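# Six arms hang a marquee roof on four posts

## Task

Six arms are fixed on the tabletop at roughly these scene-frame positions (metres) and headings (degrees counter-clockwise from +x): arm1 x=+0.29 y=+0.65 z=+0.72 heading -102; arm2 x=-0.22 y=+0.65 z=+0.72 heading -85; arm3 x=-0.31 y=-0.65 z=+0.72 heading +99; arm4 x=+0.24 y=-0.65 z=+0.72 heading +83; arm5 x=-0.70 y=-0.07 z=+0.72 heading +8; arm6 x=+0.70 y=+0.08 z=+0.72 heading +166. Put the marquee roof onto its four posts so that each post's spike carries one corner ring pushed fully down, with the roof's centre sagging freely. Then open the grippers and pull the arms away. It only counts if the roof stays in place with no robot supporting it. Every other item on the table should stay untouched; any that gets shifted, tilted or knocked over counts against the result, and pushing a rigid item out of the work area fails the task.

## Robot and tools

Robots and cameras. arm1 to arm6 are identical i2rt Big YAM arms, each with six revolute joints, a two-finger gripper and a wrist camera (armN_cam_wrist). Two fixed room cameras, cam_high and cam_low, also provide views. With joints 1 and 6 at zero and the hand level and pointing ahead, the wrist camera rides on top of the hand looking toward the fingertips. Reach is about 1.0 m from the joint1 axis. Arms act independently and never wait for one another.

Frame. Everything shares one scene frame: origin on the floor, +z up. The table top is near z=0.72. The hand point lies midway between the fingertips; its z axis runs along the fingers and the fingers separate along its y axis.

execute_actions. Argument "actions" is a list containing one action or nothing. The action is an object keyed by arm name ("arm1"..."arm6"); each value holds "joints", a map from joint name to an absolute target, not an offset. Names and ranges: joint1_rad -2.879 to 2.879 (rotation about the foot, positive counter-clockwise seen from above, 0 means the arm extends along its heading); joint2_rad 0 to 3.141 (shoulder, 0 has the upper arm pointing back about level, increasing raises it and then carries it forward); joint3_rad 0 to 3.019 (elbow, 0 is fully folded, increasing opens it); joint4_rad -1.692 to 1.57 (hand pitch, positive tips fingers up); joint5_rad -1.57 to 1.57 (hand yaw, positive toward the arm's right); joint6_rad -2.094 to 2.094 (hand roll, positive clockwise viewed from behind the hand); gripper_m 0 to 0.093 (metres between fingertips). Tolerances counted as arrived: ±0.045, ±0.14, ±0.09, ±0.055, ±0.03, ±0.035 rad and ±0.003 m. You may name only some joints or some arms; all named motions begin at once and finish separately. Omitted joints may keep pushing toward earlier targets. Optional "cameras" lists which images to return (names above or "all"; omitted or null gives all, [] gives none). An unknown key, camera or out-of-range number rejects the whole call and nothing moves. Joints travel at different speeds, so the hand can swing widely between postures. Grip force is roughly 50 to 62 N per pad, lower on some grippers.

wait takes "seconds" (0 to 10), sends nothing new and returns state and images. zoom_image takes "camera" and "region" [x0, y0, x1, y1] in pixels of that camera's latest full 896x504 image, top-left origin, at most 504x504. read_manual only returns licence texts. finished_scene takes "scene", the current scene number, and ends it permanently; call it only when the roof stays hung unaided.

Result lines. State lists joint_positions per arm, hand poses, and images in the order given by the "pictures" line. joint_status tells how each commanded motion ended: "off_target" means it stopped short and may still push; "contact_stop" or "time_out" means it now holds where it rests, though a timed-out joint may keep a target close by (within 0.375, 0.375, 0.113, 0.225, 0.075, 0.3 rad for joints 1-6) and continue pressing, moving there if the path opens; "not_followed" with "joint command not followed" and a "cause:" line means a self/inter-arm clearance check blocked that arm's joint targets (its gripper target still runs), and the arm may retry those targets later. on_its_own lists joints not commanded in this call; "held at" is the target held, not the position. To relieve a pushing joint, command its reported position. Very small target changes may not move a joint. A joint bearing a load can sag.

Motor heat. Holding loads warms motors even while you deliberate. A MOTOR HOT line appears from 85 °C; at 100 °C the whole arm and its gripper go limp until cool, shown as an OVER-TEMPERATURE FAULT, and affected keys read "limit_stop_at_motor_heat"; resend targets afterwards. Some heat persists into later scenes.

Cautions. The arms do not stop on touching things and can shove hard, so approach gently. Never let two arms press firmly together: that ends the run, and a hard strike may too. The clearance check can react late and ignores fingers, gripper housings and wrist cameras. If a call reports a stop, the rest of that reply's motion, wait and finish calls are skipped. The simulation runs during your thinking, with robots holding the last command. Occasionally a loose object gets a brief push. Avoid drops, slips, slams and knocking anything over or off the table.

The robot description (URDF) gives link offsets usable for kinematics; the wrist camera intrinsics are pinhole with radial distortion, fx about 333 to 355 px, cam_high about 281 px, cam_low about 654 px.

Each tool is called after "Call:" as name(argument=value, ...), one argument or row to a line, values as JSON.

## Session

Call:
execute_actions(
  actions=[],
)

Scene clock: 0.00 s.
arm1.joint_positions: joint1_rad=+0.232 joint2_rad=+0.431 joint3_rad=+0.565 joint4_rad=-1.256 joint5_rad=+0.188 joint6_rad=-0.393 gripper_m=+0.095
arm1.joint_status: not commanded
arm1.hand: x=+0.2720 y=+0.4599 z=+0.9600 quat_wxyz=(-0.053, -0.528, -0.813, +0.239) (m; scene frame)
arm2.joint_positions: joint1_rad=-0.335 joint2_rad=+0.521 joint3_rad=+0.413 joint4_rad=-0.994 joint5_rad=-0.263 joint6_rad=+0.294 gripper_m=+0.094
arm2.joint_status: not commanded
arm2.hand: x=-0.2345 y=+0.4307 z=+0.8710 quat_wxyz=(-0.254, -0.830, -0.493, +0.068) (m; scene frame)
arm3.joint_positions: joint1_rad=+0.105 joint2_rad=+0.359 joint3_rad=+0.659 joint4_rad=-1.395 joint5_rad=+0.286 joint6_rad=+0.513 gripper_m=+0.095
arm3.joint_status: not commanded
arm3.hand: x=-0.3102 y=-0.4771 z=+0.9809 quat_wxyz=(-0.220, +0.570, -0.776, -0.159) (m; scene frame)
arm4.joint_positions: joint1_rad=-0.207 joint2_rad=+0.475 joint3_rad=+0.490 joint4_rad=-1.096 joint5_rad=-0.148 joint6_rad=-0.547 gripper_m=+0.094
arm4.joint_status: not commanded
arm4.hand: x=+0.2889 y=-0.4419 z=+0.8822 quat_wxyz=(-0.205, +0.760, -0.598, -0.150) (m; scene frame)
arm5.joint_positions: joint1_rad=+0.392 joint2_rad=+0.402 joint3_rad=+0.598 joint4_rad=-1.297 joint5_rad=+0.098 joint6_rad=+0.240 gripper_m=+0.095
arm5.joint_status: not commanded
arm5.hand: x=-0.5320 y=+0.0093 z=+0.9786 quat_wxyz=(-0.235, +0.131, -0.962, -0.044) (m; scene frame)
arm6.joint_positions: joint1_rad=-0.288 joint2_rad=+0.500 joint3_rad=+0.441 joint4_rad=-1.037 joint5_rad=-0.311 joint6_rad=-0.192 gripper_m=+0.095
arm6.joint_status: not commanded
arm6.hand: x=+0.4885 y=+0.1316 z=+0.8723 quat_wxyz=(+0.060, +0.956, -0.104, -0.270) (m; scene frame)
pictures: arm1_cam_wrist, arm2_cam_wrist, arm3_cam_wrist, arm4_cam_wrist, arm5_cam_wrist, arm6_cam_wrist, cam_high, cam_low
Images, in order (width x height): arm1_cam_wrist 896x504, arm2_cam_wrist 896x504, arm3_cam_wrist 896x504, arm4_cam_wrist 896x504, arm5_cam_wrist 896x504, arm6_cam_wrist 896x504, cam_high 896x504, cam_low 896x504.

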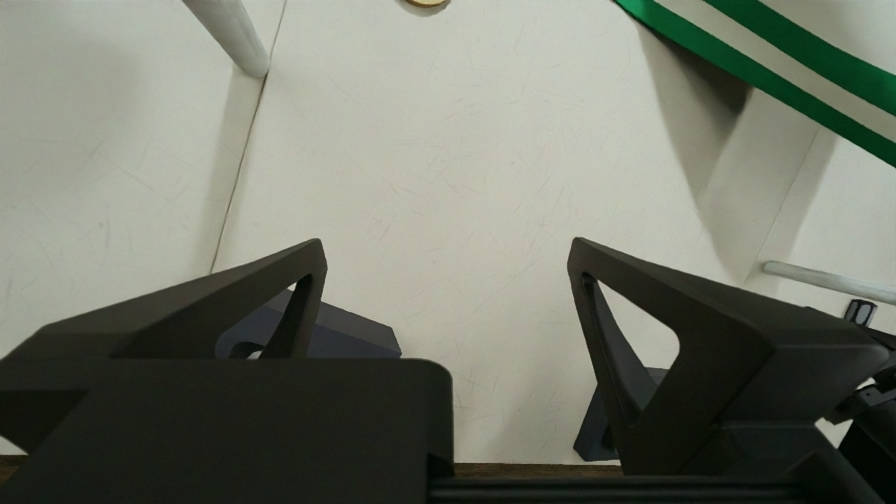

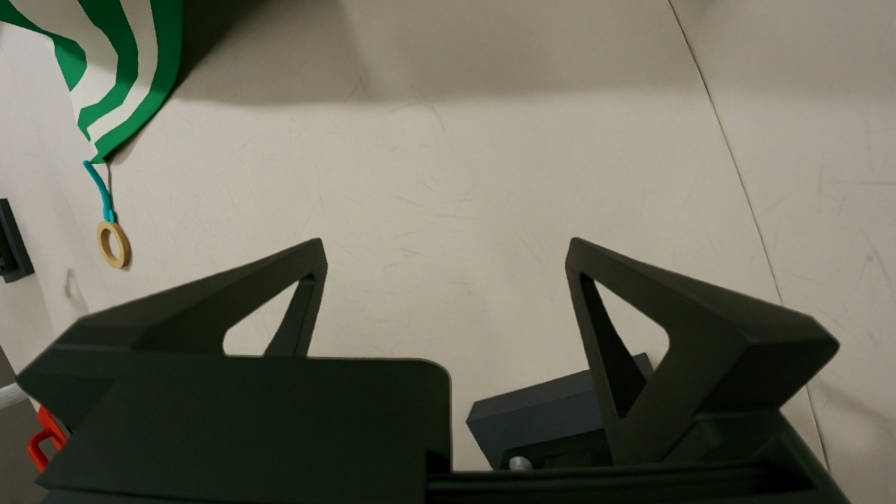

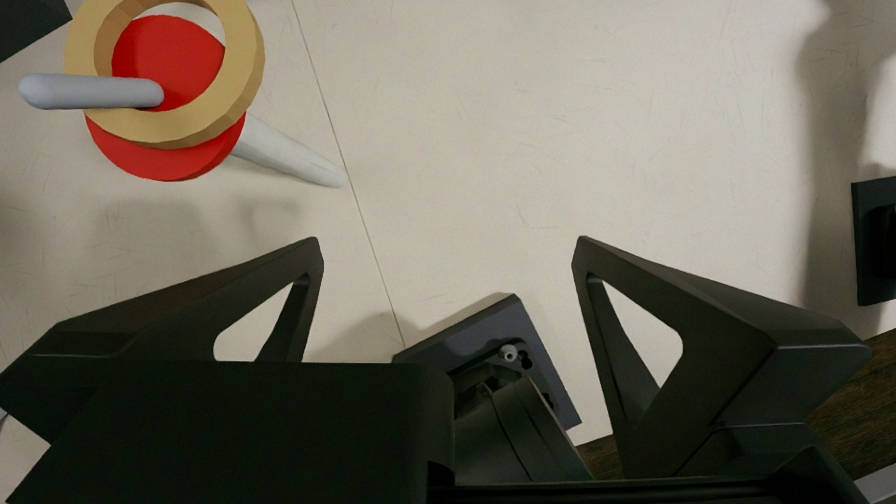

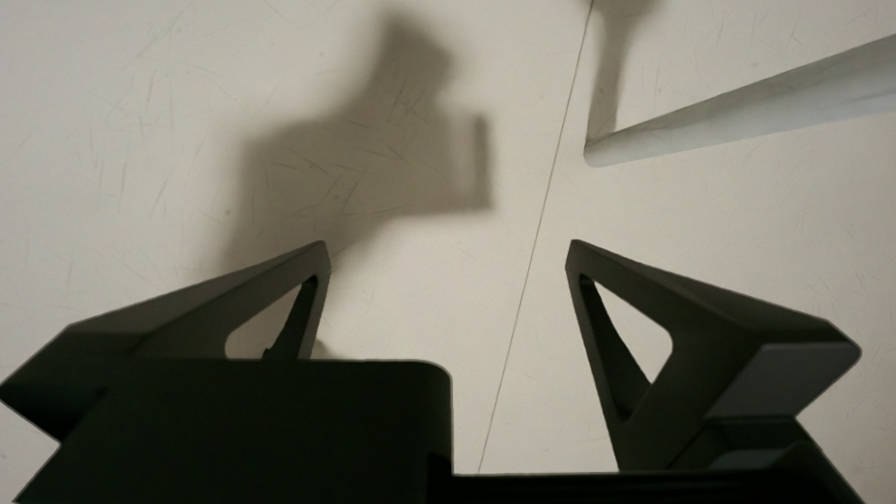

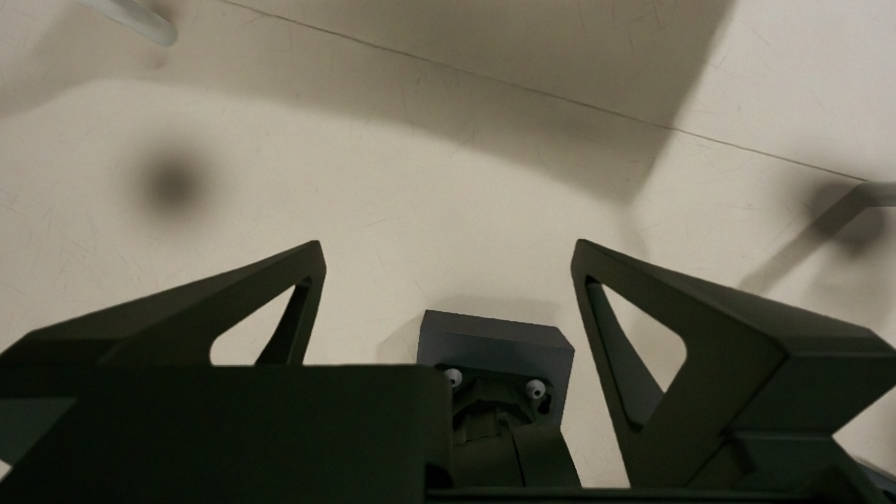

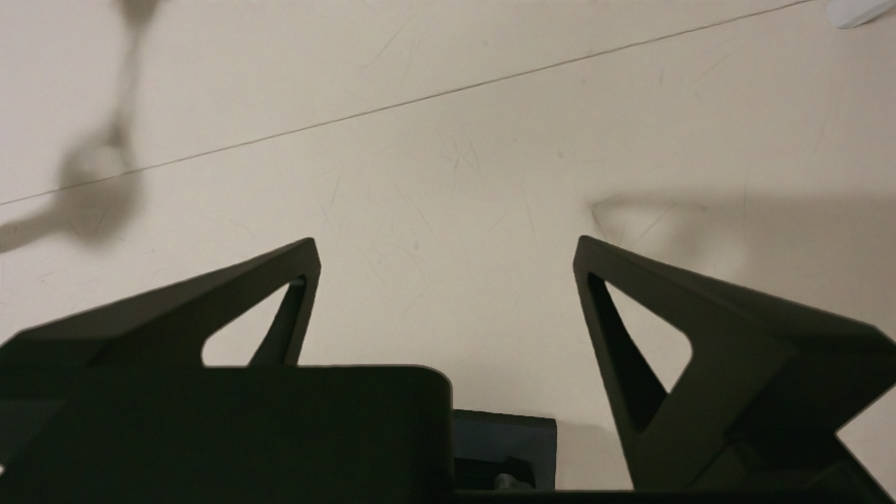

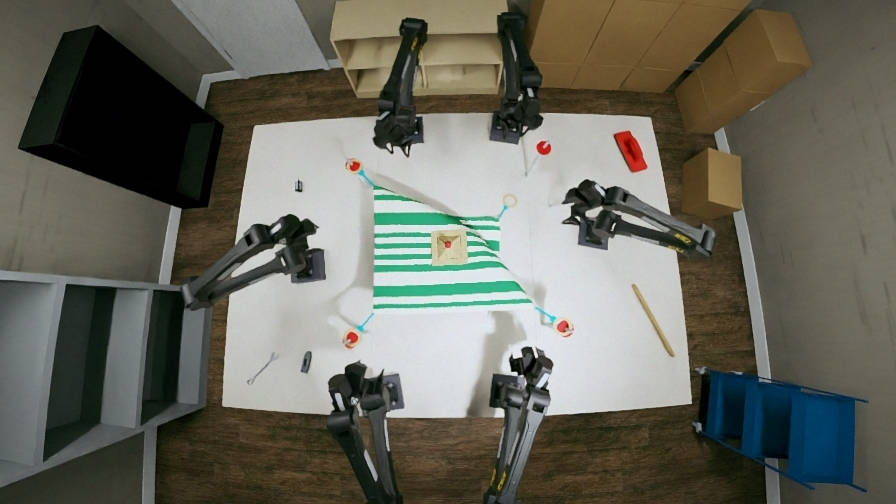

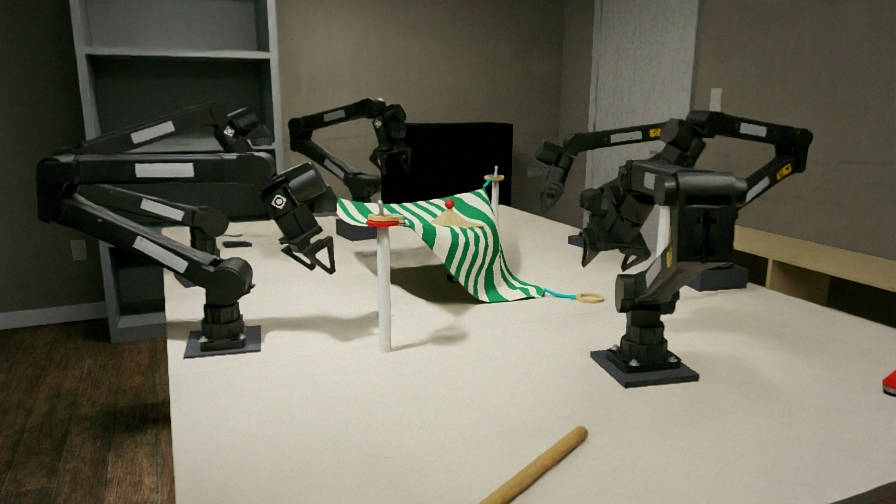

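Call:
execute_actions(
  actions=[
    {"arm6":{"joints":{"joint1_rad":-0.18,"joint2_rad":1.3,"joint3_rad":1.06,"joint4_rad":-1.2,"joint5_rad":0,"joint6_rad":-1.36}},"arm1":{"joints":{"joint1_rad":-0.45,"joint2_rad":0.15}},"arm2":{"joints":{"joint2_rad":0.2}},"arm3":{"joints":{"joint1_rad":-0.15,"joint2_rad":0.1}},"arm4":{"joints":{"joint1_rad":0.3,"joint2_rad":0.2}}},
  ],
  cameras=[],
)

Call:
execute_actions(
  actions=[
    {"arm6":{"joints":{"joint2_rad":1.673,"joint3_rad":1.08,"joint4_rad":-0.945}}},
  ],
  cameras=["arm6_cam_wrist","cam_high","cam_low"],
)

Scene clock: 10.73 s.
arm1.joint_positions: joint1_rad=-0.447 joint2_rad=+0.157 joint3_rad=+0.565 joint4_rad=-1.256 joint5_rad=+0.188 joint6_rad=-0.393 gripper_m=+0.095
arm1.joint_status: all done
arm1.hand: x=+0.1681 y=+0.5318 z=+1.0038 quat_wxyz=(-0.014, -0.746, -0.555, +0.368) (m; scene frame)
arm2.joint_positions: joint1_rad=-0.335 joint2_rad=+0.203 joint3_rad=+0.413 joint4_rad=-0.994 joint5_rad=-0.263 joint6_rad=+0.294 gripper_m=+0.094
arm2.joint_status: all done
arm2.hand: x=-0.2328 y=+0.4375 z=+0.9319 quat_wxyz=(-0.357, -0.778, -0.486, +0.177) (m; scene frame)
arm3.joint_positions: joint1_rad=-0.146 joint2_rad=+0.104 joint3_rad=+0.659 joint4_rad=-1.395 joint5_rad=+0.286 joint6_rad=+0.513 gripper_m=+0.095
arm3.joint_status: all done
arm3.hand: x=-0.2671 y=-0.5120 z=+1.0145 quat_wxyz=(-0.294, +0.435, -0.817, -0.239) (m; scene frame)
arm4.joint_positions: joint1_rad=+0.297 joint2_rad=+0.196 joint3_rad=+0.490 joint4_rad=-1.096 joint5_rad=-0.148 joint6_rad=-0.547 gripper_m=+0.094
arm4.joint_status: all done
arm4.hand: x=+0.1846 y=-0.4583 z=+0.9340 quat_wxyz=(-0.273, +0.850, -0.362, -0.267) (m; scene frame)
arm5.joint_positions: joint1_rad=+0.392 joint2_rad=+0.402 joint3_rad=+0.598 joint4_rad=-1.297 joint5_rad=+0.098 joint6_rad=+0.240 gripper_m=+0.095
arm5.joint_status: not commanded
arm5.hand: x=-0.5320 y=+0.0093 z=+0.9786 quat_wxyz=(-0.235, +0.131, -0.962, -0.044) (m; scene frame)
arm6.joint_positions: joint1_rad=-0.190 joint2_rad=+1.305 joint3_rad=+1.007 joint4_rad=-1.195 joint5_rad=-0.003 joint6_rad=-1.347 gripper_m=+0.095
arm6.joint_status: all done
arm6.hand: x=+0.3554 y=+0.2191 z=+0.8923 quat_wxyz=(-0.033, +0.886, +0.461, -0.024) (m; scene frame)
pictures: none
No camera images: the call's "cameras" was empty. Leave "cameras" out to get every camera's image.

Scene clock: 12.00 s.
arm1.joint_positions: joint1_rad=-0.447 joint2_rad=+0.157 joint3_rad=+0.565 joint4_rad=-1.256 joint5_rad=+0.188 joint6_rad=-0.393 gripper_m=+0.095
arm1.joint_status: not commanded
arm1.hand: x=+0.1681 y=+0.5318 z=+1.0038 quat_wxyz=(-0.014, -0.746, -0.555, +0.368) (m; scene frame)
arm2.joint_positions: joint1_rad=-0.335 joint2_rad=+0.203 joint3_rad=+0.413 joint4_rad=-0.994 joint5_rad=-0.263 joint6_rad=+0.294 gripper_m=+0.094
arm2.joint_status: not commanded
arm2.hand: x=-0.2328 y=+0.4375 z=+0.9319 quat_wxyz=(-0.357, -0.778, -0.486, +0.177) (m; scene frame)
arm3.joint_positions: joint1_rad=-0.146 joint2_rad=+0.104 joint3_rad=+0.659 joint4_rad=-1.395 joint5_rad=+0.286 joint6_rad=+0.513 gripper_m=+0.095
arm3.joint_status: not commanded
arm3.hand: x=-0.2671 y=-0.5120 z=+1.0145 quat_wxyz=(-0.294, +0.435, -0.817, -0.239) (m; scene frame)
arm4.joint_positions: joint1_rad=+0.297 joint2_rad=+0.196 joint3_rad=+0.490 joint4_rad=-1.096 joint5_rad=-0.148 joint6_rad=-0.547 gripper_m=+0.094
arm4.joint_status: not commanded
arm4.hand: x=+0.1846 y=-0.4583 z=+0.9340 quat_wxyz=(-0.273, +0.850, -0.362, -0.267) (m; scene frame)
arm5.joint_positions: joint1_rad=+0.392 joint2_rad=+0.402 joint3_rad=+0.598 joint4_rad=-1.297 joint5_rad=+0.098 joint6_rad=+0.240 gripper_m=+0.095
arm5.joint_status: not commanded
arm5.hand: x=-0.5320 y=+0.0093 z=+0.9786 quat_wxyz=(-0.235, +0.131, -0.962, -0.044) (m; scene frame)
arm6.joint_positions: joint1_rad=-0.190 joint2_rad=+1.676 joint3_rad=+1.048 joint4_rad=-0.953 joint5_rad=-0.003 joint6_rad=-1.348 gripper_m=+0.095
arm6.joint_status: all done
arm6.hand: x=+0.2968 y=+0.2445 z=+0.7657 quat_wxyz=(+0.000, +0.887, +0.462, +0.004) (m; scene frame)
pictures: arm6_cam_wrist, cam_high, cam_low
Images, in order (width x height): arm6_cam_wrist 896x504, cam_high 896x504, cam_low 896x504.

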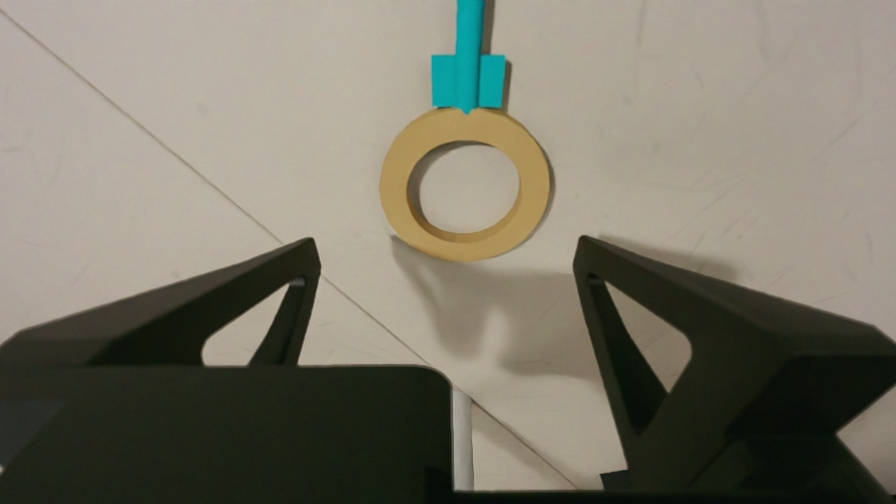

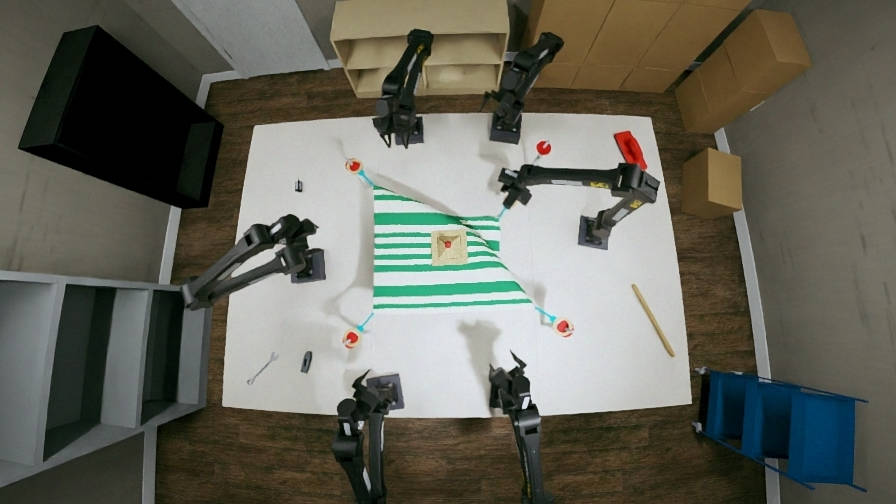

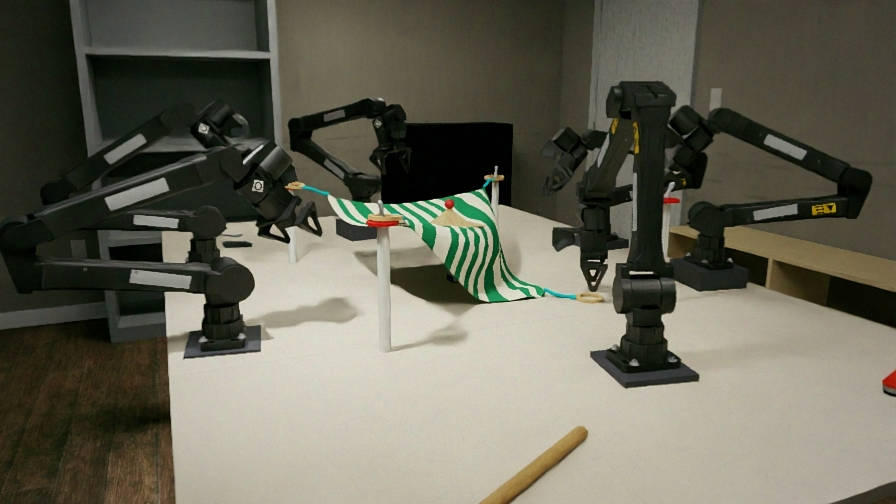

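Call:
execute_actions(
  actions=[
    {"arm6":{"joints":{"joint1_rad":-0.158,"joint2_rad":1.757,"joint3_rad":1.06,"joint4_rad":-0.868}}},
  ],
  cameras=["arm6_cam_wrist","cam_low"],
)

Scene clock: 14.83 s.
arm1.joint_positions: joint1_rad=-0.447 joint2_rad=+0.157 joint3_rad=+0.565 joint4_rad=-1.256 joint5_rad=+0.188 joint6_rad=-0.393 gripper_m=+0.095
arm1.joint_status: not commanded
arm1.hand: x=+0.1681 y=+0.5318 z=+1.0038 quat_wxyz=(-0.014, -0.746, -0.555, +0.368) (m; scene frame)
arm2.joint_positions: joint1_rad=-0.335 joint2_rad=+0.203 joint3_rad=+0.413 joint4_rad=-0.994 joint5_rad=-0.263 joint6_rad=+0.294 gripper_m=+0.094
arm2.joint_status: not commanded
arm2.hand: x=-0.2328 y=+0.4375 z=+0.9319 quat_wxyz=(-0.357, -0.778, -0.486, +0.177) (m; scene frame)
arm3.joint_positions: joint1_rad=-0.146 joint2_rad=+0.104 joint3_rad=+0.659 joint4_rad=-1.395 joint5_rad=+0.286 joint6_rad=+0.513 gripper_m=+0.095
arm3.joint_status: not commanded
arm3.hand: x=-0.2671 y=-0.5120 z=+1.0145 quat_wxyz=(-0.294, +0.435, -0.817, -0.239) (m; scene frame)
arm4.joint_positions: joint1_rad=+0.297 joint2_rad=+0.196 joint3_rad=+0.490 joint4_rad=-1.096 joint5_rad=-0.148 joint6_rad=-0.547 gripper_m=+0.094
arm4.joint_status: not commanded
arm4.hand: x=+0.1846 y=-0.4583 z=+0.9340 quat_wxyz=(-0.273, +0.850, -0.362, -0.267) (m; scene frame)
arm5.joint_positions: joint1_rad=+0.392 joint2_rad=+0.402 joint3_rad=+0.598 joint4_rad=-1.297 joint5_rad=+0.098 joint6_rad=+0.240 gripper_m=+0.095
arm5.joint_status: not commanded
arm5.hand: x=-0.5320 y=+0.0093 z=+0.9786 quat_wxyz=(-0.235, +0.131, -0.962, -0.044) (m; scene frame)
arm6.joint_positions: joint1_rad=-0.169 joint2_rad=+1.752 joint3_rad=+1.048 joint4_rad=-0.876 joint5_rad=-0.003 joint6_rad=-1.348 gripper_m=+0.095
arm6.joint_status: all done
arm6.hand: x=+0.2841 y=+0.2399 z=+0.7335 quat_wxyz=(+0.000, +0.882, +0.471, +0.005) (m; scene frame)
pictures: arm6_cam_wrist, cam_low
Images, in order (width x height): arm6_cam_wrist 896x504, cam_low 896x504.

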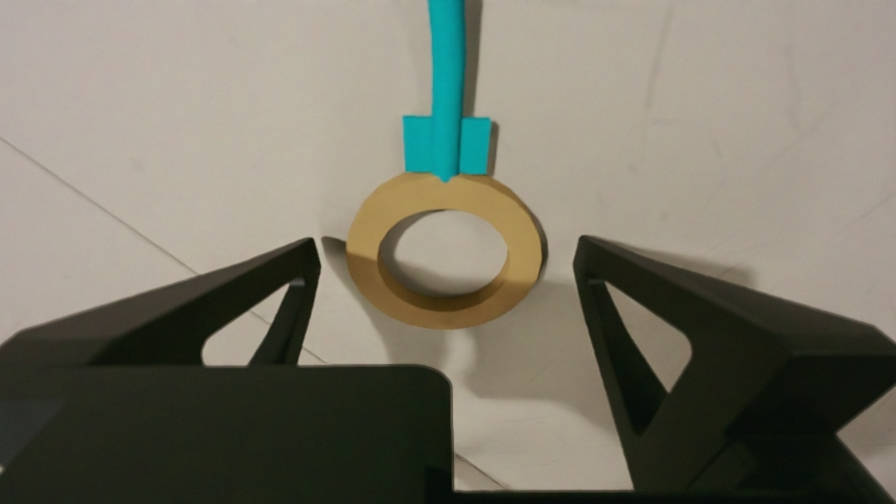

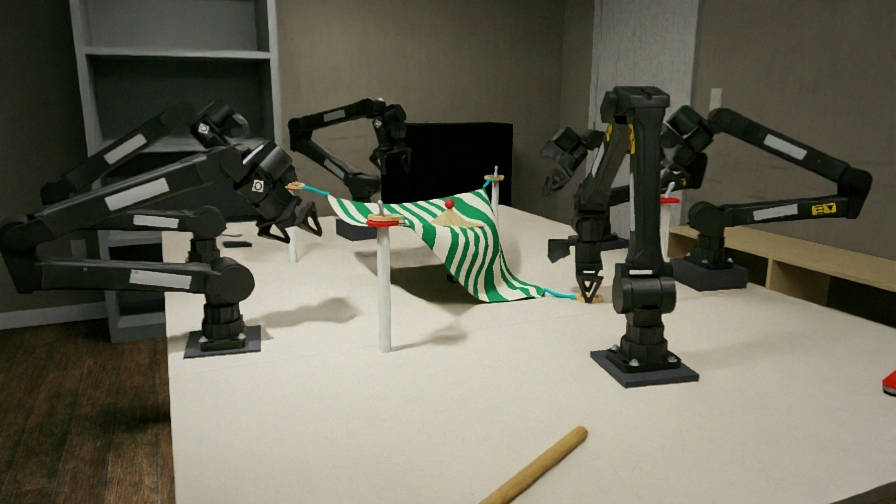

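Call:
execute_actions(
  actions=[
    {"arm6":{"joints":{"joint3_rad":1.02,"joint4_rad":-0.85}}},
  ],
  cameras=[],
)

Call:
execute_actions(
  actions=[
    {"arm6":{"joints":{"gripper_m":0.05}}},
  ],
  cameras=["arm6_cam_wrist"],
)

Scene clock: 18.00 s.
arm1.joint_positions: joint1_rad=-0.447 joint2_rad=+0.157 joint3_rad=+0.565 joint4_rad=-1.256 joint5_rad=+0.188 joint6_rad=-0.393 gripper_m=+0.095
arm1.joint_status: not commanded
arm1.hand: x=+0.1681 y=+0.5318 z=+1.0038 quat_wxyz=(-0.014, -0.746, -0.555, +0.368) (m; scene frame)
arm2.joint_positions: joint1_rad=-0.335 joint2_rad=+0.203 joint3_rad=+0.413 joint4_rad=-0.994 joint5_rad=-0.263 joint6_rad=+0.294 gripper_m=+0.094
arm2.joint_status: not commanded
arm2.hand: x=-0.2328 y=+0.4375 z=+0.9319 quat_wxyz=(-0.357, -0.778, -0.486, +0.177) (m; scene frame)
arm3.joint_positions: joint1_rad=-0.146 joint2_rad=+0.104 joint3_rad=+0.659 joint4_rad=-1.395 joint5_rad=+0.286 joint6_rad=+0.513 gripper_m=+0.095
arm3.joint_status: not commanded
arm3.hand: x=-0.2671 y=-0.5120 z=+1.0145 quat_wxyz=(-0.294, +0.435, -0.817, -0.239) (m; scene frame)
arm4.joint_positions: joint1_rad=+0.297 joint2_rad=+0.196 joint3_rad=+0.490 joint4_rad=-1.096 joint5_rad=-0.148 joint6_rad=-0.547 gripper_m=+0.094
arm4.joint_status: not commanded
arm4.hand: x=+0.1846 y=-0.4583 z=+0.9340 quat_wxyz=(-0.273, +0.850, -0.362, -0.267) (m; scene frame)
arm5.joint_positions: joint1_rad=+0.392 joint2_rad=+0.402 joint3_rad=+0.598 joint4_rad=-1.297 joint5_rad=+0.098 joint6_rad=+0.240 gripper_m=+0.095
arm5.joint_status: not commanded
arm5.hand: x=-0.5320 y=+0.0093 z=+0.9786 quat_wxyz=(-0.235, +0.131, -0.962, -0.044) (m; scene frame)
arm6.joint_positions: joint1_rad=-0.169 joint2_rad=+1.752 joint3_rad=+1.035 joint4_rad=-0.857 joint5_rad=-0.003 joint6_rad=-1.348 gripper_m=+0.095
arm6.joint_status: all done
arm6.hand: x=+0.2856 y=+0.2394 z=+0.7299 quat_wxyz=(-0.003, +0.882, +0.471, +0.002) (m; scene frame)
pictures: none
No camera images: the call's "cameras" was empty. Leave "cameras" out to get every camera's image.

Scene clock: 18.60 s.
arm1.joint_positions: joint1_rad=-0.447 joint2_rad=+0.157 joint3_rad=+0.565 joint4_rad=-1.256 joint5_rad=+0.188 joint6_rad=-0.393 gripper_m=+0.095
arm1.joint_status: not commanded
arm1.hand: x=+0.1681 y=+0.5318 z=+1.0038 quat_wxyz=(-0.014, -0.746, -0.555, +0.368) (m; scene frame)
arm2.joint_positions: joint1_rad=-0.335 joint2_rad=+0.203 joint3_rad=+0.413 joint4_rad=-0.994 joint5_rad=-0.263 joint6_rad=+0.294 gripper_m=+0.094
arm2.joint_status: not commanded
arm2.hand: x=-0.2328 y=+0.4375 z=+0.9319 quat_wxyz=(-0.357, -0.778, -0.486, +0.177) (m; scene frame)
arm3.joint_positions: joint1_rad=-0.146 joint2_rad=+0.104 joint3_rad=+0.659 joint4_rad=-1.395 joint5_rad=+0.286 joint6_rad=+0.513 gripper_m=+0.095
arm3.joint_status: not commanded
arm3.hand: x=-0.2671 y=-0.5120 z=+1.0145 quat_wxyz=(-0.294, +0.435, -0.817, -0.239) (m; scene frame)
arm4.joint_positions: joint1_rad=+0.297 joint2_rad=+0.196 joint3_rad=+0.490 joint4_rad=-1.096 joint5_rad=-0.148 joint6_rad=-0.547 gripper_m=+0.094
arm4.joint_status: not commanded
arm4.hand: x=+0.1846 y=-0.4583 z=+0.9340 quat_wxyz=(-0.273, +0.850, -0.362, -0.267) (m; scene frame)
arm5.joint_positions: joint1_rad=+0.392 joint2_rad=+0.402 joint3_rad=+0.598 joint4_rad=-1.297 joint5_rad=+0.098 joint6_rad=+0.240 gripper_m=+0.095
arm5.joint_status: not commanded
arm5.hand: x=-0.5320 y=+0.0093 z=+0.9786 quat_wxyz=(-0.235, +0.131, -0.962, -0.044) (m; scene frame)
arm6.joint_positions: joint1_rad=-0.169 joint2_rad=+1.752 joint3_rad=+1.035 joint4_rad=-0.857 joint5_rad=-0.003 joint6_rad=-1.349 gripper_m=+0.068
arm6.joint_status: gripper_m off_target (ended at +0.068, target +0.050)
arm6.hand: x=+0.2856 y=+0.2394 z=+0.7299 quat_wxyz=(-0.003, +0.882, +0.471, +0.002) (m; scene frame)
pictures: arm6_cam_wrist
Images, in order (width x height): arm6_cam_wrist 896x504.

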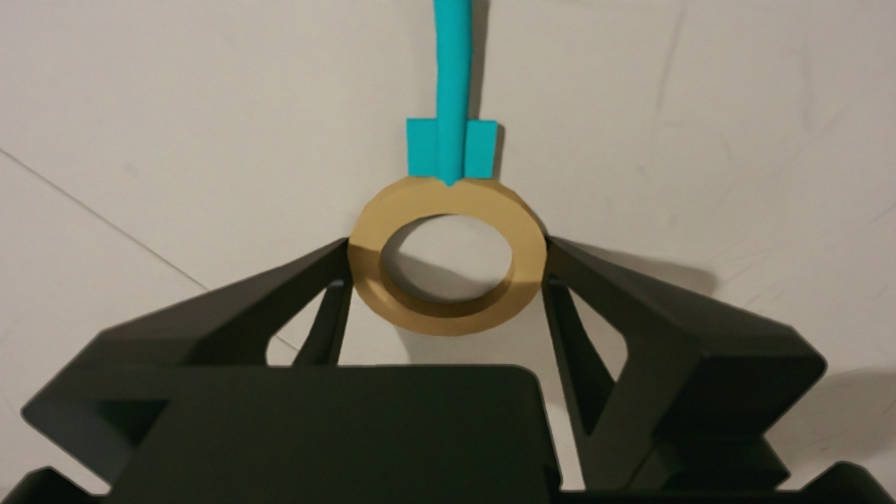

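Call:
execute_actions(
  actions=[
    {"arm6":{"joints":{"joint2_rad":1.465,"joint3_rad":1.68,"joint4_rad":-1.68}}},
  ],
  cameras=["arm6_cam_wrist","cam_low"],
)

Call:
execute_actions(
  actions=[
    {"arm6":{"joints":{"joint1_rad":-0.57,"joint6_rad":-1.62}}},
  ],
  cameras=["arm6_cam_wrist","cam_low"],
)

Scene clock: 23.23 s.
arm1.joint_positions: joint1_rad=-0.447 joint2_rad=+0.157 joint3_rad=+0.565 joint4_rad=-1.256 joint5_rad=+0.188 joint6_rad=-0.393 gripper_m=+0.095
arm1.joint_status: not commanded
arm1.hand: x=+0.1681 y=+0.5318 z=+1.0038 quat_wxyz=(-0.014, -0.746, -0.555, +0.368) (m; scene frame)
arm2.joint_positions: joint1_rad=-0.335 joint2_rad=+0.203 joint3_rad=+0.413 joint4_rad=-0.994 joint5_rad=-0.263 joint6_rad=+0.294 gripper_m=+0.094
arm2.joint_status: not commanded
arm2.hand: x=-0.2328 y=+0.4375 z=+0.9319 quat_wxyz=(-0.357, -0.778, -0.486, +0.177) (m; scene frame)
arm3.joint_positions: joint1_rad=-0.146 joint2_rad=+0.104 joint3_rad=+0.659 joint4_rad=-1.395 joint5_rad=+0.286 joint6_rad=+0.513 gripper_m=+0.095
arm3.joint_status: not commanded
arm3.hand: x=-0.2671 y=-0.5120 z=+1.0145 quat_wxyz=(-0.294, +0.435, -0.817, -0.239) (m; scene frame)
arm4.joint_positions: joint1_rad=+0.297 joint2_rad=+0.196 joint3_rad=+0.490 joint4_rad=-1.096 joint5_rad=-0.148 joint6_rad=-0.547 gripper_m=+0.094
arm4.joint_status: not commanded
arm4.hand: x=+0.1846 y=-0.4583 z=+0.9340 quat_wxyz=(-0.273, +0.850, -0.362, -0.267) (m; scene frame)
arm5.joint_positions: joint1_rad=+0.392 joint2_rad=+0.402 joint3_rad=+0.598 joint4_rad=-1.297 joint5_rad=+0.098 joint6_rad=+0.240 gripper_m=+0.095
arm5.joint_status: not commanded
arm5.hand: x=-0.5320 y=+0.0093 z=+0.9786 quat_wxyz=(-0.235, +0.131, -0.962, -0.044) (m; scene frame)
arm6.joint_positions: joint1_rad=-0.169 joint2_rad=+1.459 joint3_rad=+1.639 joint4_rad=-1.672 joint5_rad=-0.003 joint6_rad=-1.349 gripper_m=+0.068
arm6.joint_status: all done
arm6.hand: x=+0.2872 y=+0.2352 z=+1.0736 quat_wxyz=(-0.034, +0.881, +0.471, -0.025) (m; scene frame)
pictures: arm6_cam_wrist, cam_low
Images, in order (width x height): arm6_cam_wrist 896x504, cam_low 896x504.

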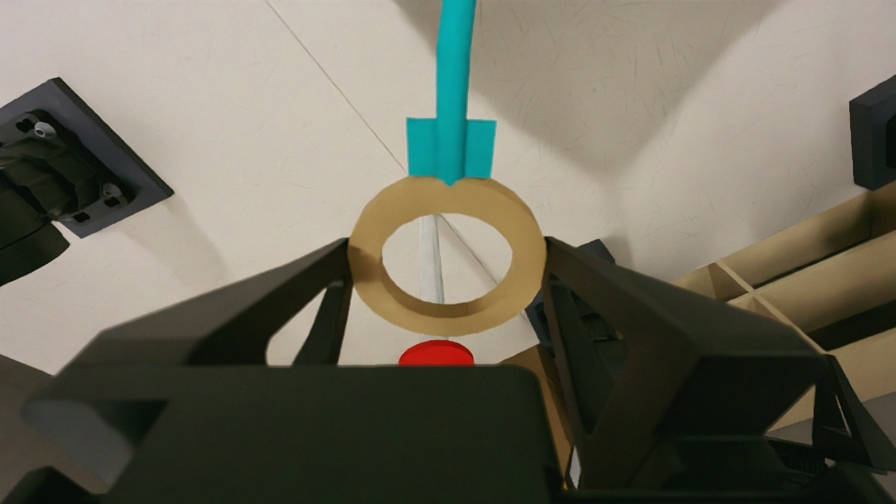

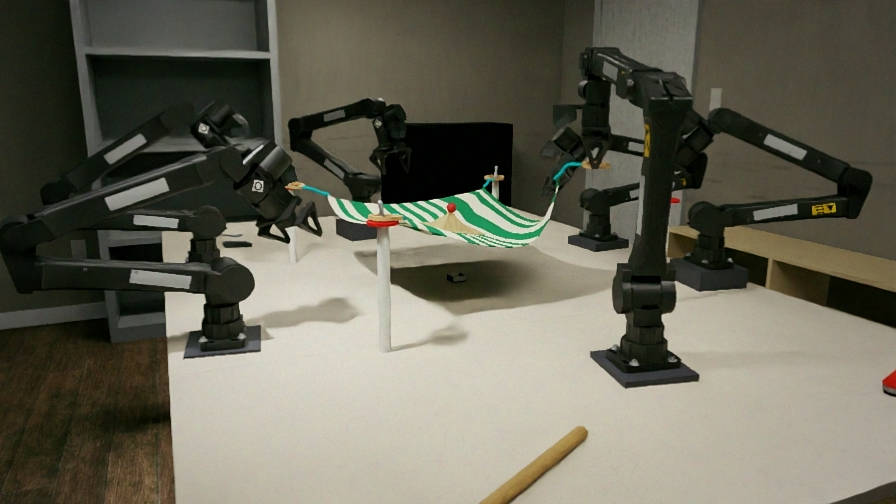

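Scene clock: 24.50 s.
arm1.joint_positions: joint1_rad=-0.447 joint2_rad=+0.157 joint3_rad=+0.565 joint4_rad=-1.256 joint5_rad=+0.188 joint6_rad=-0.393 gripper_m=+0.095
arm1.joint_status: not commanded
arm1.hand: x=+0.1681 y=+0.5318 z=+1.0038 quat_wxyz=(-0.014, -0.746, -0.555, +0.368) (m; scene frame)
arm2.joint_positions: joint1_rad=-0.335 joint2_rad=+0.203 joint3_rad=+0.413 joint4_rad=-0.994 joint5_rad=-0.263 joint6_rad=+0.294 gripper_m=+0.094
arm2.joint_status: not commanded
arm2.hand: x=-0.2328 y=+0.4375 z=+0.9319 quat_wxyz=(-0.357, -0.778, -0.486, +0.177) (m; scene frame)
arm3.joint_positions: joint1_rad=-0.146 joint2_rad=+0.104 joint3_rad=+0.659 joint4_rad=-1.395 joint5_rad=+0.286 joint6_rad=+0.513 gripper_m=+0.095
arm3.joint_status: not commanded
arm3.hand: x=-0.2671 y=-0.5120 z=+1.0145 quat_wxyz=(-0.294, +0.435, -0.817, -0.239) (m; scene frame)
arm4.joint_positions: joint1_rad=+0.297 joint2_rad=+0.196 joint3_rad=+0.490 joint4_rad=-1.096 joint5_rad=-0.148 joint6_rad=-0.547 gripper_m=+0.094
arm4.joint_status: not commanded
arm4.hand: x=+0.1846 y=-0.4583 z=+0.9340 quat_wxyz=(-0.273, +0.850, -0.362, -0.267) (m; scene frame)
arm5.joint_positions: joint1_rad=+0.392 joint2_rad=+0.402 joint3_rad=+0.598 joint4_rad=-1.297 joint5_rad=+0.098 joint6_rad=+0.240 gripper_m=+0.095
arm5.joint_status: not commanded
arm5.hand: x=-0.5320 y=+0.0093 z=+0.9786 quat_wxyz=(-0.235, +0.131, -0.962, -0.044) (m; scene frame)
arm6.joint_positions: joint1_rad=-0.563 joint2_rad=+1.459 joint3_rad=+1.639 joint4_rad=-1.672 joint5_rad=-0.011 joint6_rad=-1.607 gripper_m=+0.068
arm6.joint_status: all done
arm6.hand: x=+0.3791 y=+0.3808 z=+1.0751 quat_wxyz=(-0.039, +0.911, +0.410, -0.018) (m; scene frame)
pictures: arm6_cam_wrist, cam_low
Images, in order (width x height): arm6_cam_wrist 896x504, cam_low 896x504.

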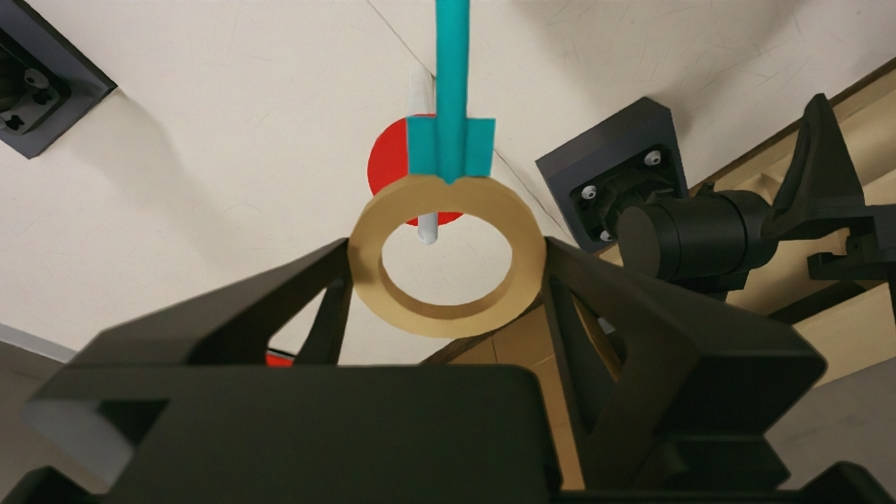

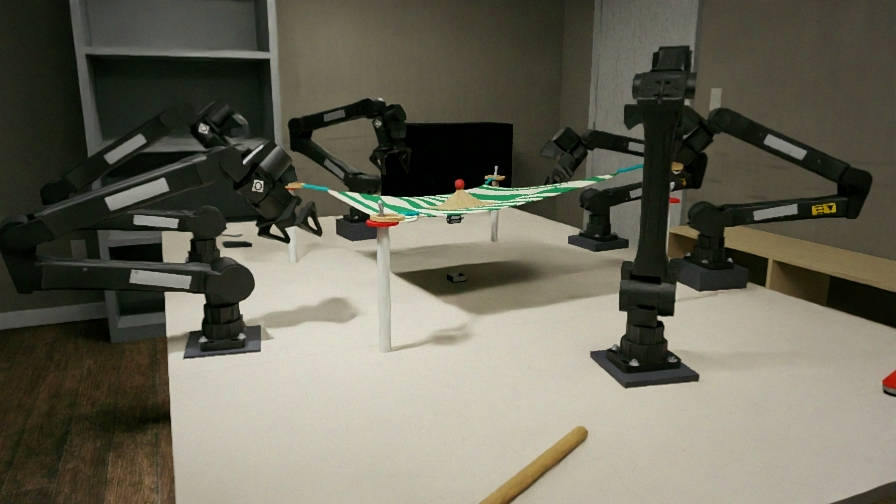

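Call:
execute_actions(
  actions=[
    {"arm6":{"joints":{"joint1_rad":-0.61,"joint3_rad":1.555,"joint4_rad":-1.625}}},
  ],
  cameras=["arm6_cam_wrist","cam_low"],
)

Scene clock: 28.87 s.
arm1.joint_positions: joint1_rad=-0.447 joint2_rad=+0.157 joint3_rad=+0.565 joint4_rad=-1.256 joint5_rad=+0.188 joint6_rad=-0.393 gripper_m=+0.095
arm1.joint_status: not commanded
arm1.hand: x=+0.1681 y=+0.5318 z=+1.0038 quat_wxyz=(-0.014, -0.746, -0.555, +0.368) (m; scene frame)
arm2.joint_positions: joint1_rad=-0.335 joint2_rad=+0.203 joint3_rad=+0.413 joint4_rad=-0.994 joint5_rad=-0.263 joint6_rad=+0.294 gripper_m=+0.094
arm2.joint_status: not commanded
arm2.hand: x=-0.2328 y=+0.4375 z=+0.9319 quat_wxyz=(-0.357, -0.778, -0.486, +0.177) (m; scene frame)
arm3.joint_positions: joint1_rad=-0.146 joint2_rad=+0.104 joint3_rad=+0.659 joint4_rad=-1.395 joint5_rad=+0.286 joint6_rad=+0.513 gripper_m=+0.095
arm3.joint_status: not commanded
arm3.hand: x=-0.2671 y=-0.5120 z=+1.0145 quat_wxyz=(-0.294, +0.435, -0.817, -0.239) (m; scene frame)
arm4.joint_positions: joint1_rad=+0.297 joint2_rad=+0.196 joint3_rad=+0.490 joint4_rad=-1.096 joint5_rad=-0.148 joint6_rad=-0.547 gripper_m=+0.094
arm4.joint_status: not commanded
arm4.hand: x=+0.1846 y=-0.4583 z=+0.9340 quat_wxyz=(-0.273, +0.850, -0.362, -0.267) (m; scene frame)
arm5.joint_positions: joint1_rad=+0.392 joint2_rad=+0.402 joint3_rad=+0.598 joint4_rad=-1.297 joint5_rad=+0.098 joint6_rad=+0.240 gripper_m=+0.095
arm5.joint_status: not commanded
arm5.hand: x=-0.5320 y=+0.0093 z=+0.9786 quat_wxyz=(-0.235, +0.131, -0.962, -0.044) (m; scene frame)
arm6.joint_positions: joint1_rad=-0.581 joint2_rad=+1.462 joint3_rad=+1.560 joint4_rad=-1.635 joint5_rad=-0.011 joint6_rad=-1.608 gripper_m=+0.068
arm6.joint_status: all done
arm6.hand: x=+0.3886 y=+0.3827 z=+1.0434 quat_wxyz=(-0.019, +0.915, +0.403, -0.009) (m; scene frame)
pictures: arm6_cam_wrist, cam_low
Images, in order (width x height): arm6_cam_wrist 896x504, cam_low 896x504.

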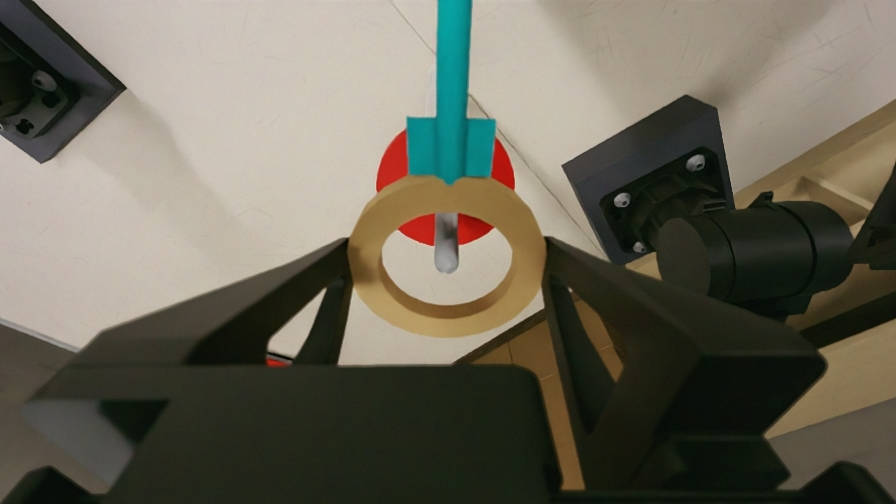

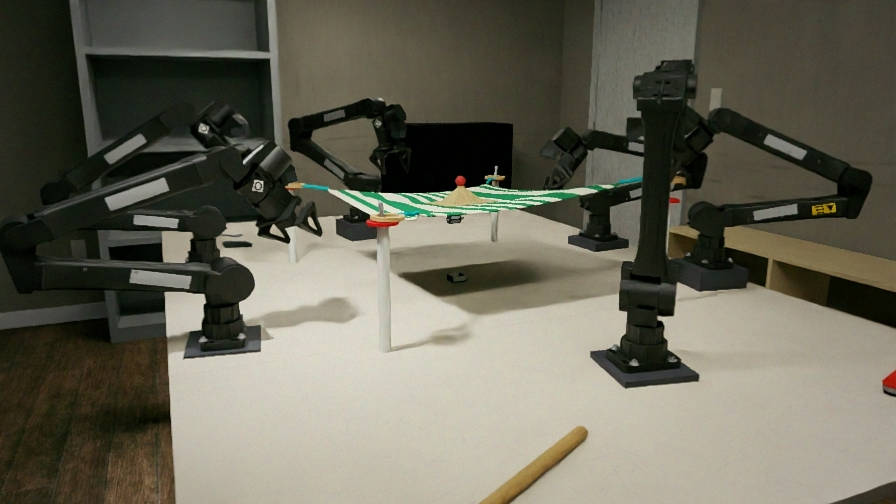

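Call:
execute_actions(
  actions=[
    {"arm6":{"joints":{"joint3_rad":1.445,"joint4_rad":-1.525}}},
  ],
  cameras=[],
)

Call:
execute_actions(
  actions=[
    {"arm6":{"joints":{"joint1_rad":-0.535}}},
  ],
  cameras=["arm6_cam_wrist","cam_low"],
)

Scene clock: 32.53 s.
arm1.joint_positions: joint1_rad=-0.447 joint2_rad=+0.157 joint3_rad=+0.565 joint4_rad=-1.256 joint5_rad=+0.188 joint6_rad=-0.393 gripper_m=+0.095
arm1.joint_status: not commanded
arm1.hand: x=+0.1681 y=+0.5318 z=+1.0038 quat_wxyz=(-0.014, -0.746, -0.555, +0.368) (m; scene frame)
arm2.joint_positions: joint1_rad=-0.335 joint2_rad=+0.203 joint3_rad=+0.413 joint4_rad=-0.994 joint5_rad=-0.263 joint6_rad=+0.294 gripper_m=+0.094
arm2.joint_status: not commanded
arm2.hand: x=-0.2328 y=+0.4375 z=+0.9319 quat_wxyz=(-0.357, -0.778, -0.486, +0.177) (m; scene frame)
arm3.joint_positions: joint1_rad=-0.146 joint2_rad=+0.104 joint3_rad=+0.659 joint4_rad=-1.395 joint5_rad=+0.286 joint6_rad=+0.513 gripper_m=+0.095
arm3.joint_status: not commanded
arm3.hand: x=-0.2671 y=-0.5120 z=+1.0145 quat_wxyz=(-0.294, +0.435, -0.817, -0.239) (m; scene frame)
arm4.joint_positions: joint1_rad=+0.297 joint2_rad=+0.196 joint3_rad=+0.490 joint4_rad=-1.096 joint5_rad=-0.148 joint6_rad=-0.547 gripper_m=+0.094
arm4.joint_status: not commanded
arm4.hand: x=+0.1846 y=-0.4583 z=+0.9340 quat_wxyz=(-0.273, +0.850, -0.362, -0.267) (m; scene frame)
arm5.joint_positions: joint1_rad=+0.392 joint2_rad=+0.402 joint3_rad=+0.598 joint4_rad=-1.297 joint5_rad=+0.098 joint6_rad=+0.240 gripper_m=+0.095
arm5.joint_status: not commanded
arm5.hand: x=-0.5320 y=+0.0093 z=+0.9786 quat_wxyz=(-0.235, +0.131, -0.962, -0.044) (m; scene frame)
arm6.joint_positions: joint1_rad=-0.581 joint2_rad=+1.462 joint3_rad=+1.450 joint4_rad=-1.534 joint5_rad=-0.011 joint6_rad=-1.608 gripper_m=+0.068
arm6.joint_status: all done
arm6.hand: x=+0.3889 y=+0.3828 z=+1.0011 quat_wxyz=(-0.014, +0.915, +0.403, -0.007) (m; scene frame)
pictures: none
No camera images: the call's "cameras" was empty. Leave "cameras" out to get every camera's image.

Scene clock: 33.33 s.
arm1.joint_positions: joint1_rad=-0.447 joint2_rad=+0.157 joint3_rad=+0.565 joint4_rad=-1.256 joint5_rad=+0.188 joint6_rad=-0.393 gripper_m=+0.095
arm1.joint_status: not commanded
arm1.hand: x=+0.1681 y=+0.5318 z=+1.0038 quat_wxyz=(-0.014, -0.746, -0.555, +0.368) (m; scene frame)
arm2.joint_positions: joint1_rad=-0.335 joint2_rad=+0.203 joint3_rad=+0.413 joint4_rad=-0.994 joint5_rad=-0.263 joint6_rad=+0.294 gripper_m=+0.094
arm2.joint_status: not commanded
arm2.hand: x=-0.2328 y=+0.4375 z=+0.9319 quat_wxyz=(-0.357, -0.778, -0.486, +0.177) (m; scene frame)
arm3.joint_positions: joint1_rad=-0.146 joint2_rad=+0.104 joint3_rad=+0.659 joint4_rad=-1.395 joint5_rad=+0.286 joint6_rad=+0.513 gripper_m=+0.095
arm3.joint_status: not commanded
arm3.hand: x=-0.2671 y=-0.5120 z=+1.0145 quat_wxyz=(-0.294, +0.435, -0.817, -0.239) (m; scene frame)
arm4.joint_positions: joint1_rad=+0.297 joint2_rad=+0.196 joint3_rad=+0.490 joint4_rad=-1.096 joint5_rad=-0.148 joint6_rad=-0.547 gripper_m=+0.094
arm4.joint_status: not commanded
arm4.hand: x=+0.1846 y=-0.4583 z=+0.9340 quat_wxyz=(-0.273, +0.850, -0.362, -0.267) (m; scene frame)
arm5.joint_positions: joint1_rad=+0.392 joint2_rad=+0.402 joint3_rad=+0.598 joint4_rad=-1.297 joint5_rad=+0.098 joint6_rad=+0.240 gripper_m=+0.095
arm5.joint_status: not commanded
arm5.hand: x=-0.5320 y=+0.0093 z=+0.9786 quat_wxyz=(-0.235, +0.131, -0.962, -0.044) (m; scene frame)
arm6.joint_positions: joint1_rad=-0.530 joint2_rad=+1.462 joint3_rad=+1.450 joint4_rad=-1.534 joint5_rad=-0.009 joint6_rad=-1.608 gripper_m=+0.068
arm6.joint_status: all done
arm6.hand: x=+0.3739 y=+0.3668 z=+1.0010 quat_wxyz=(-0.014, +0.905, +0.426, -0.007) (m; scene frame)
pictures: arm6_cam_wrist, cam_low
Images, in order (width x height): arm6_cam_wrist 896x504, cam_low 896x504.

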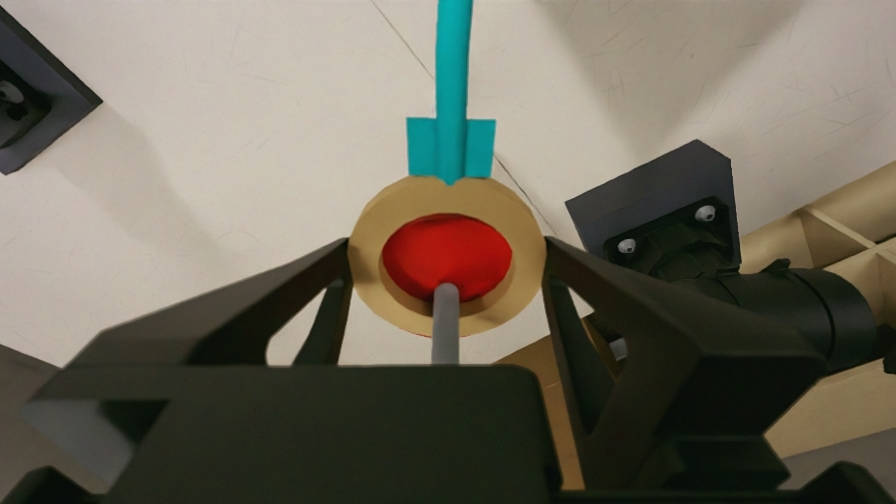

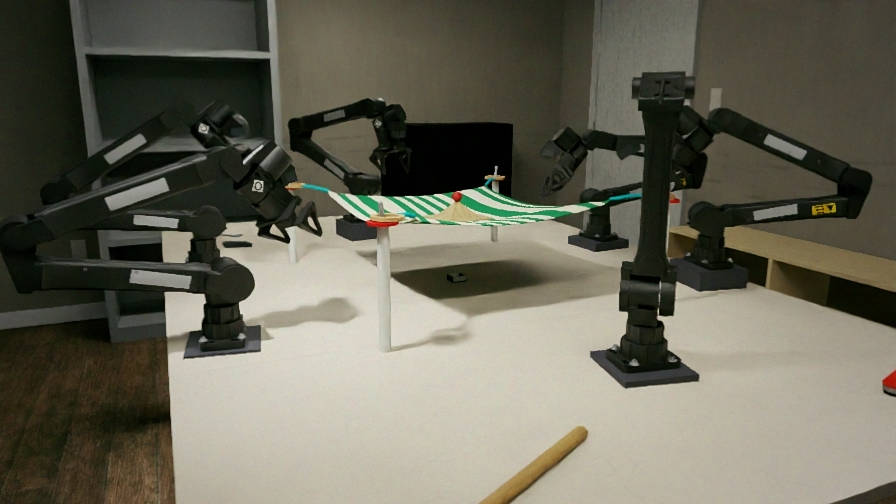

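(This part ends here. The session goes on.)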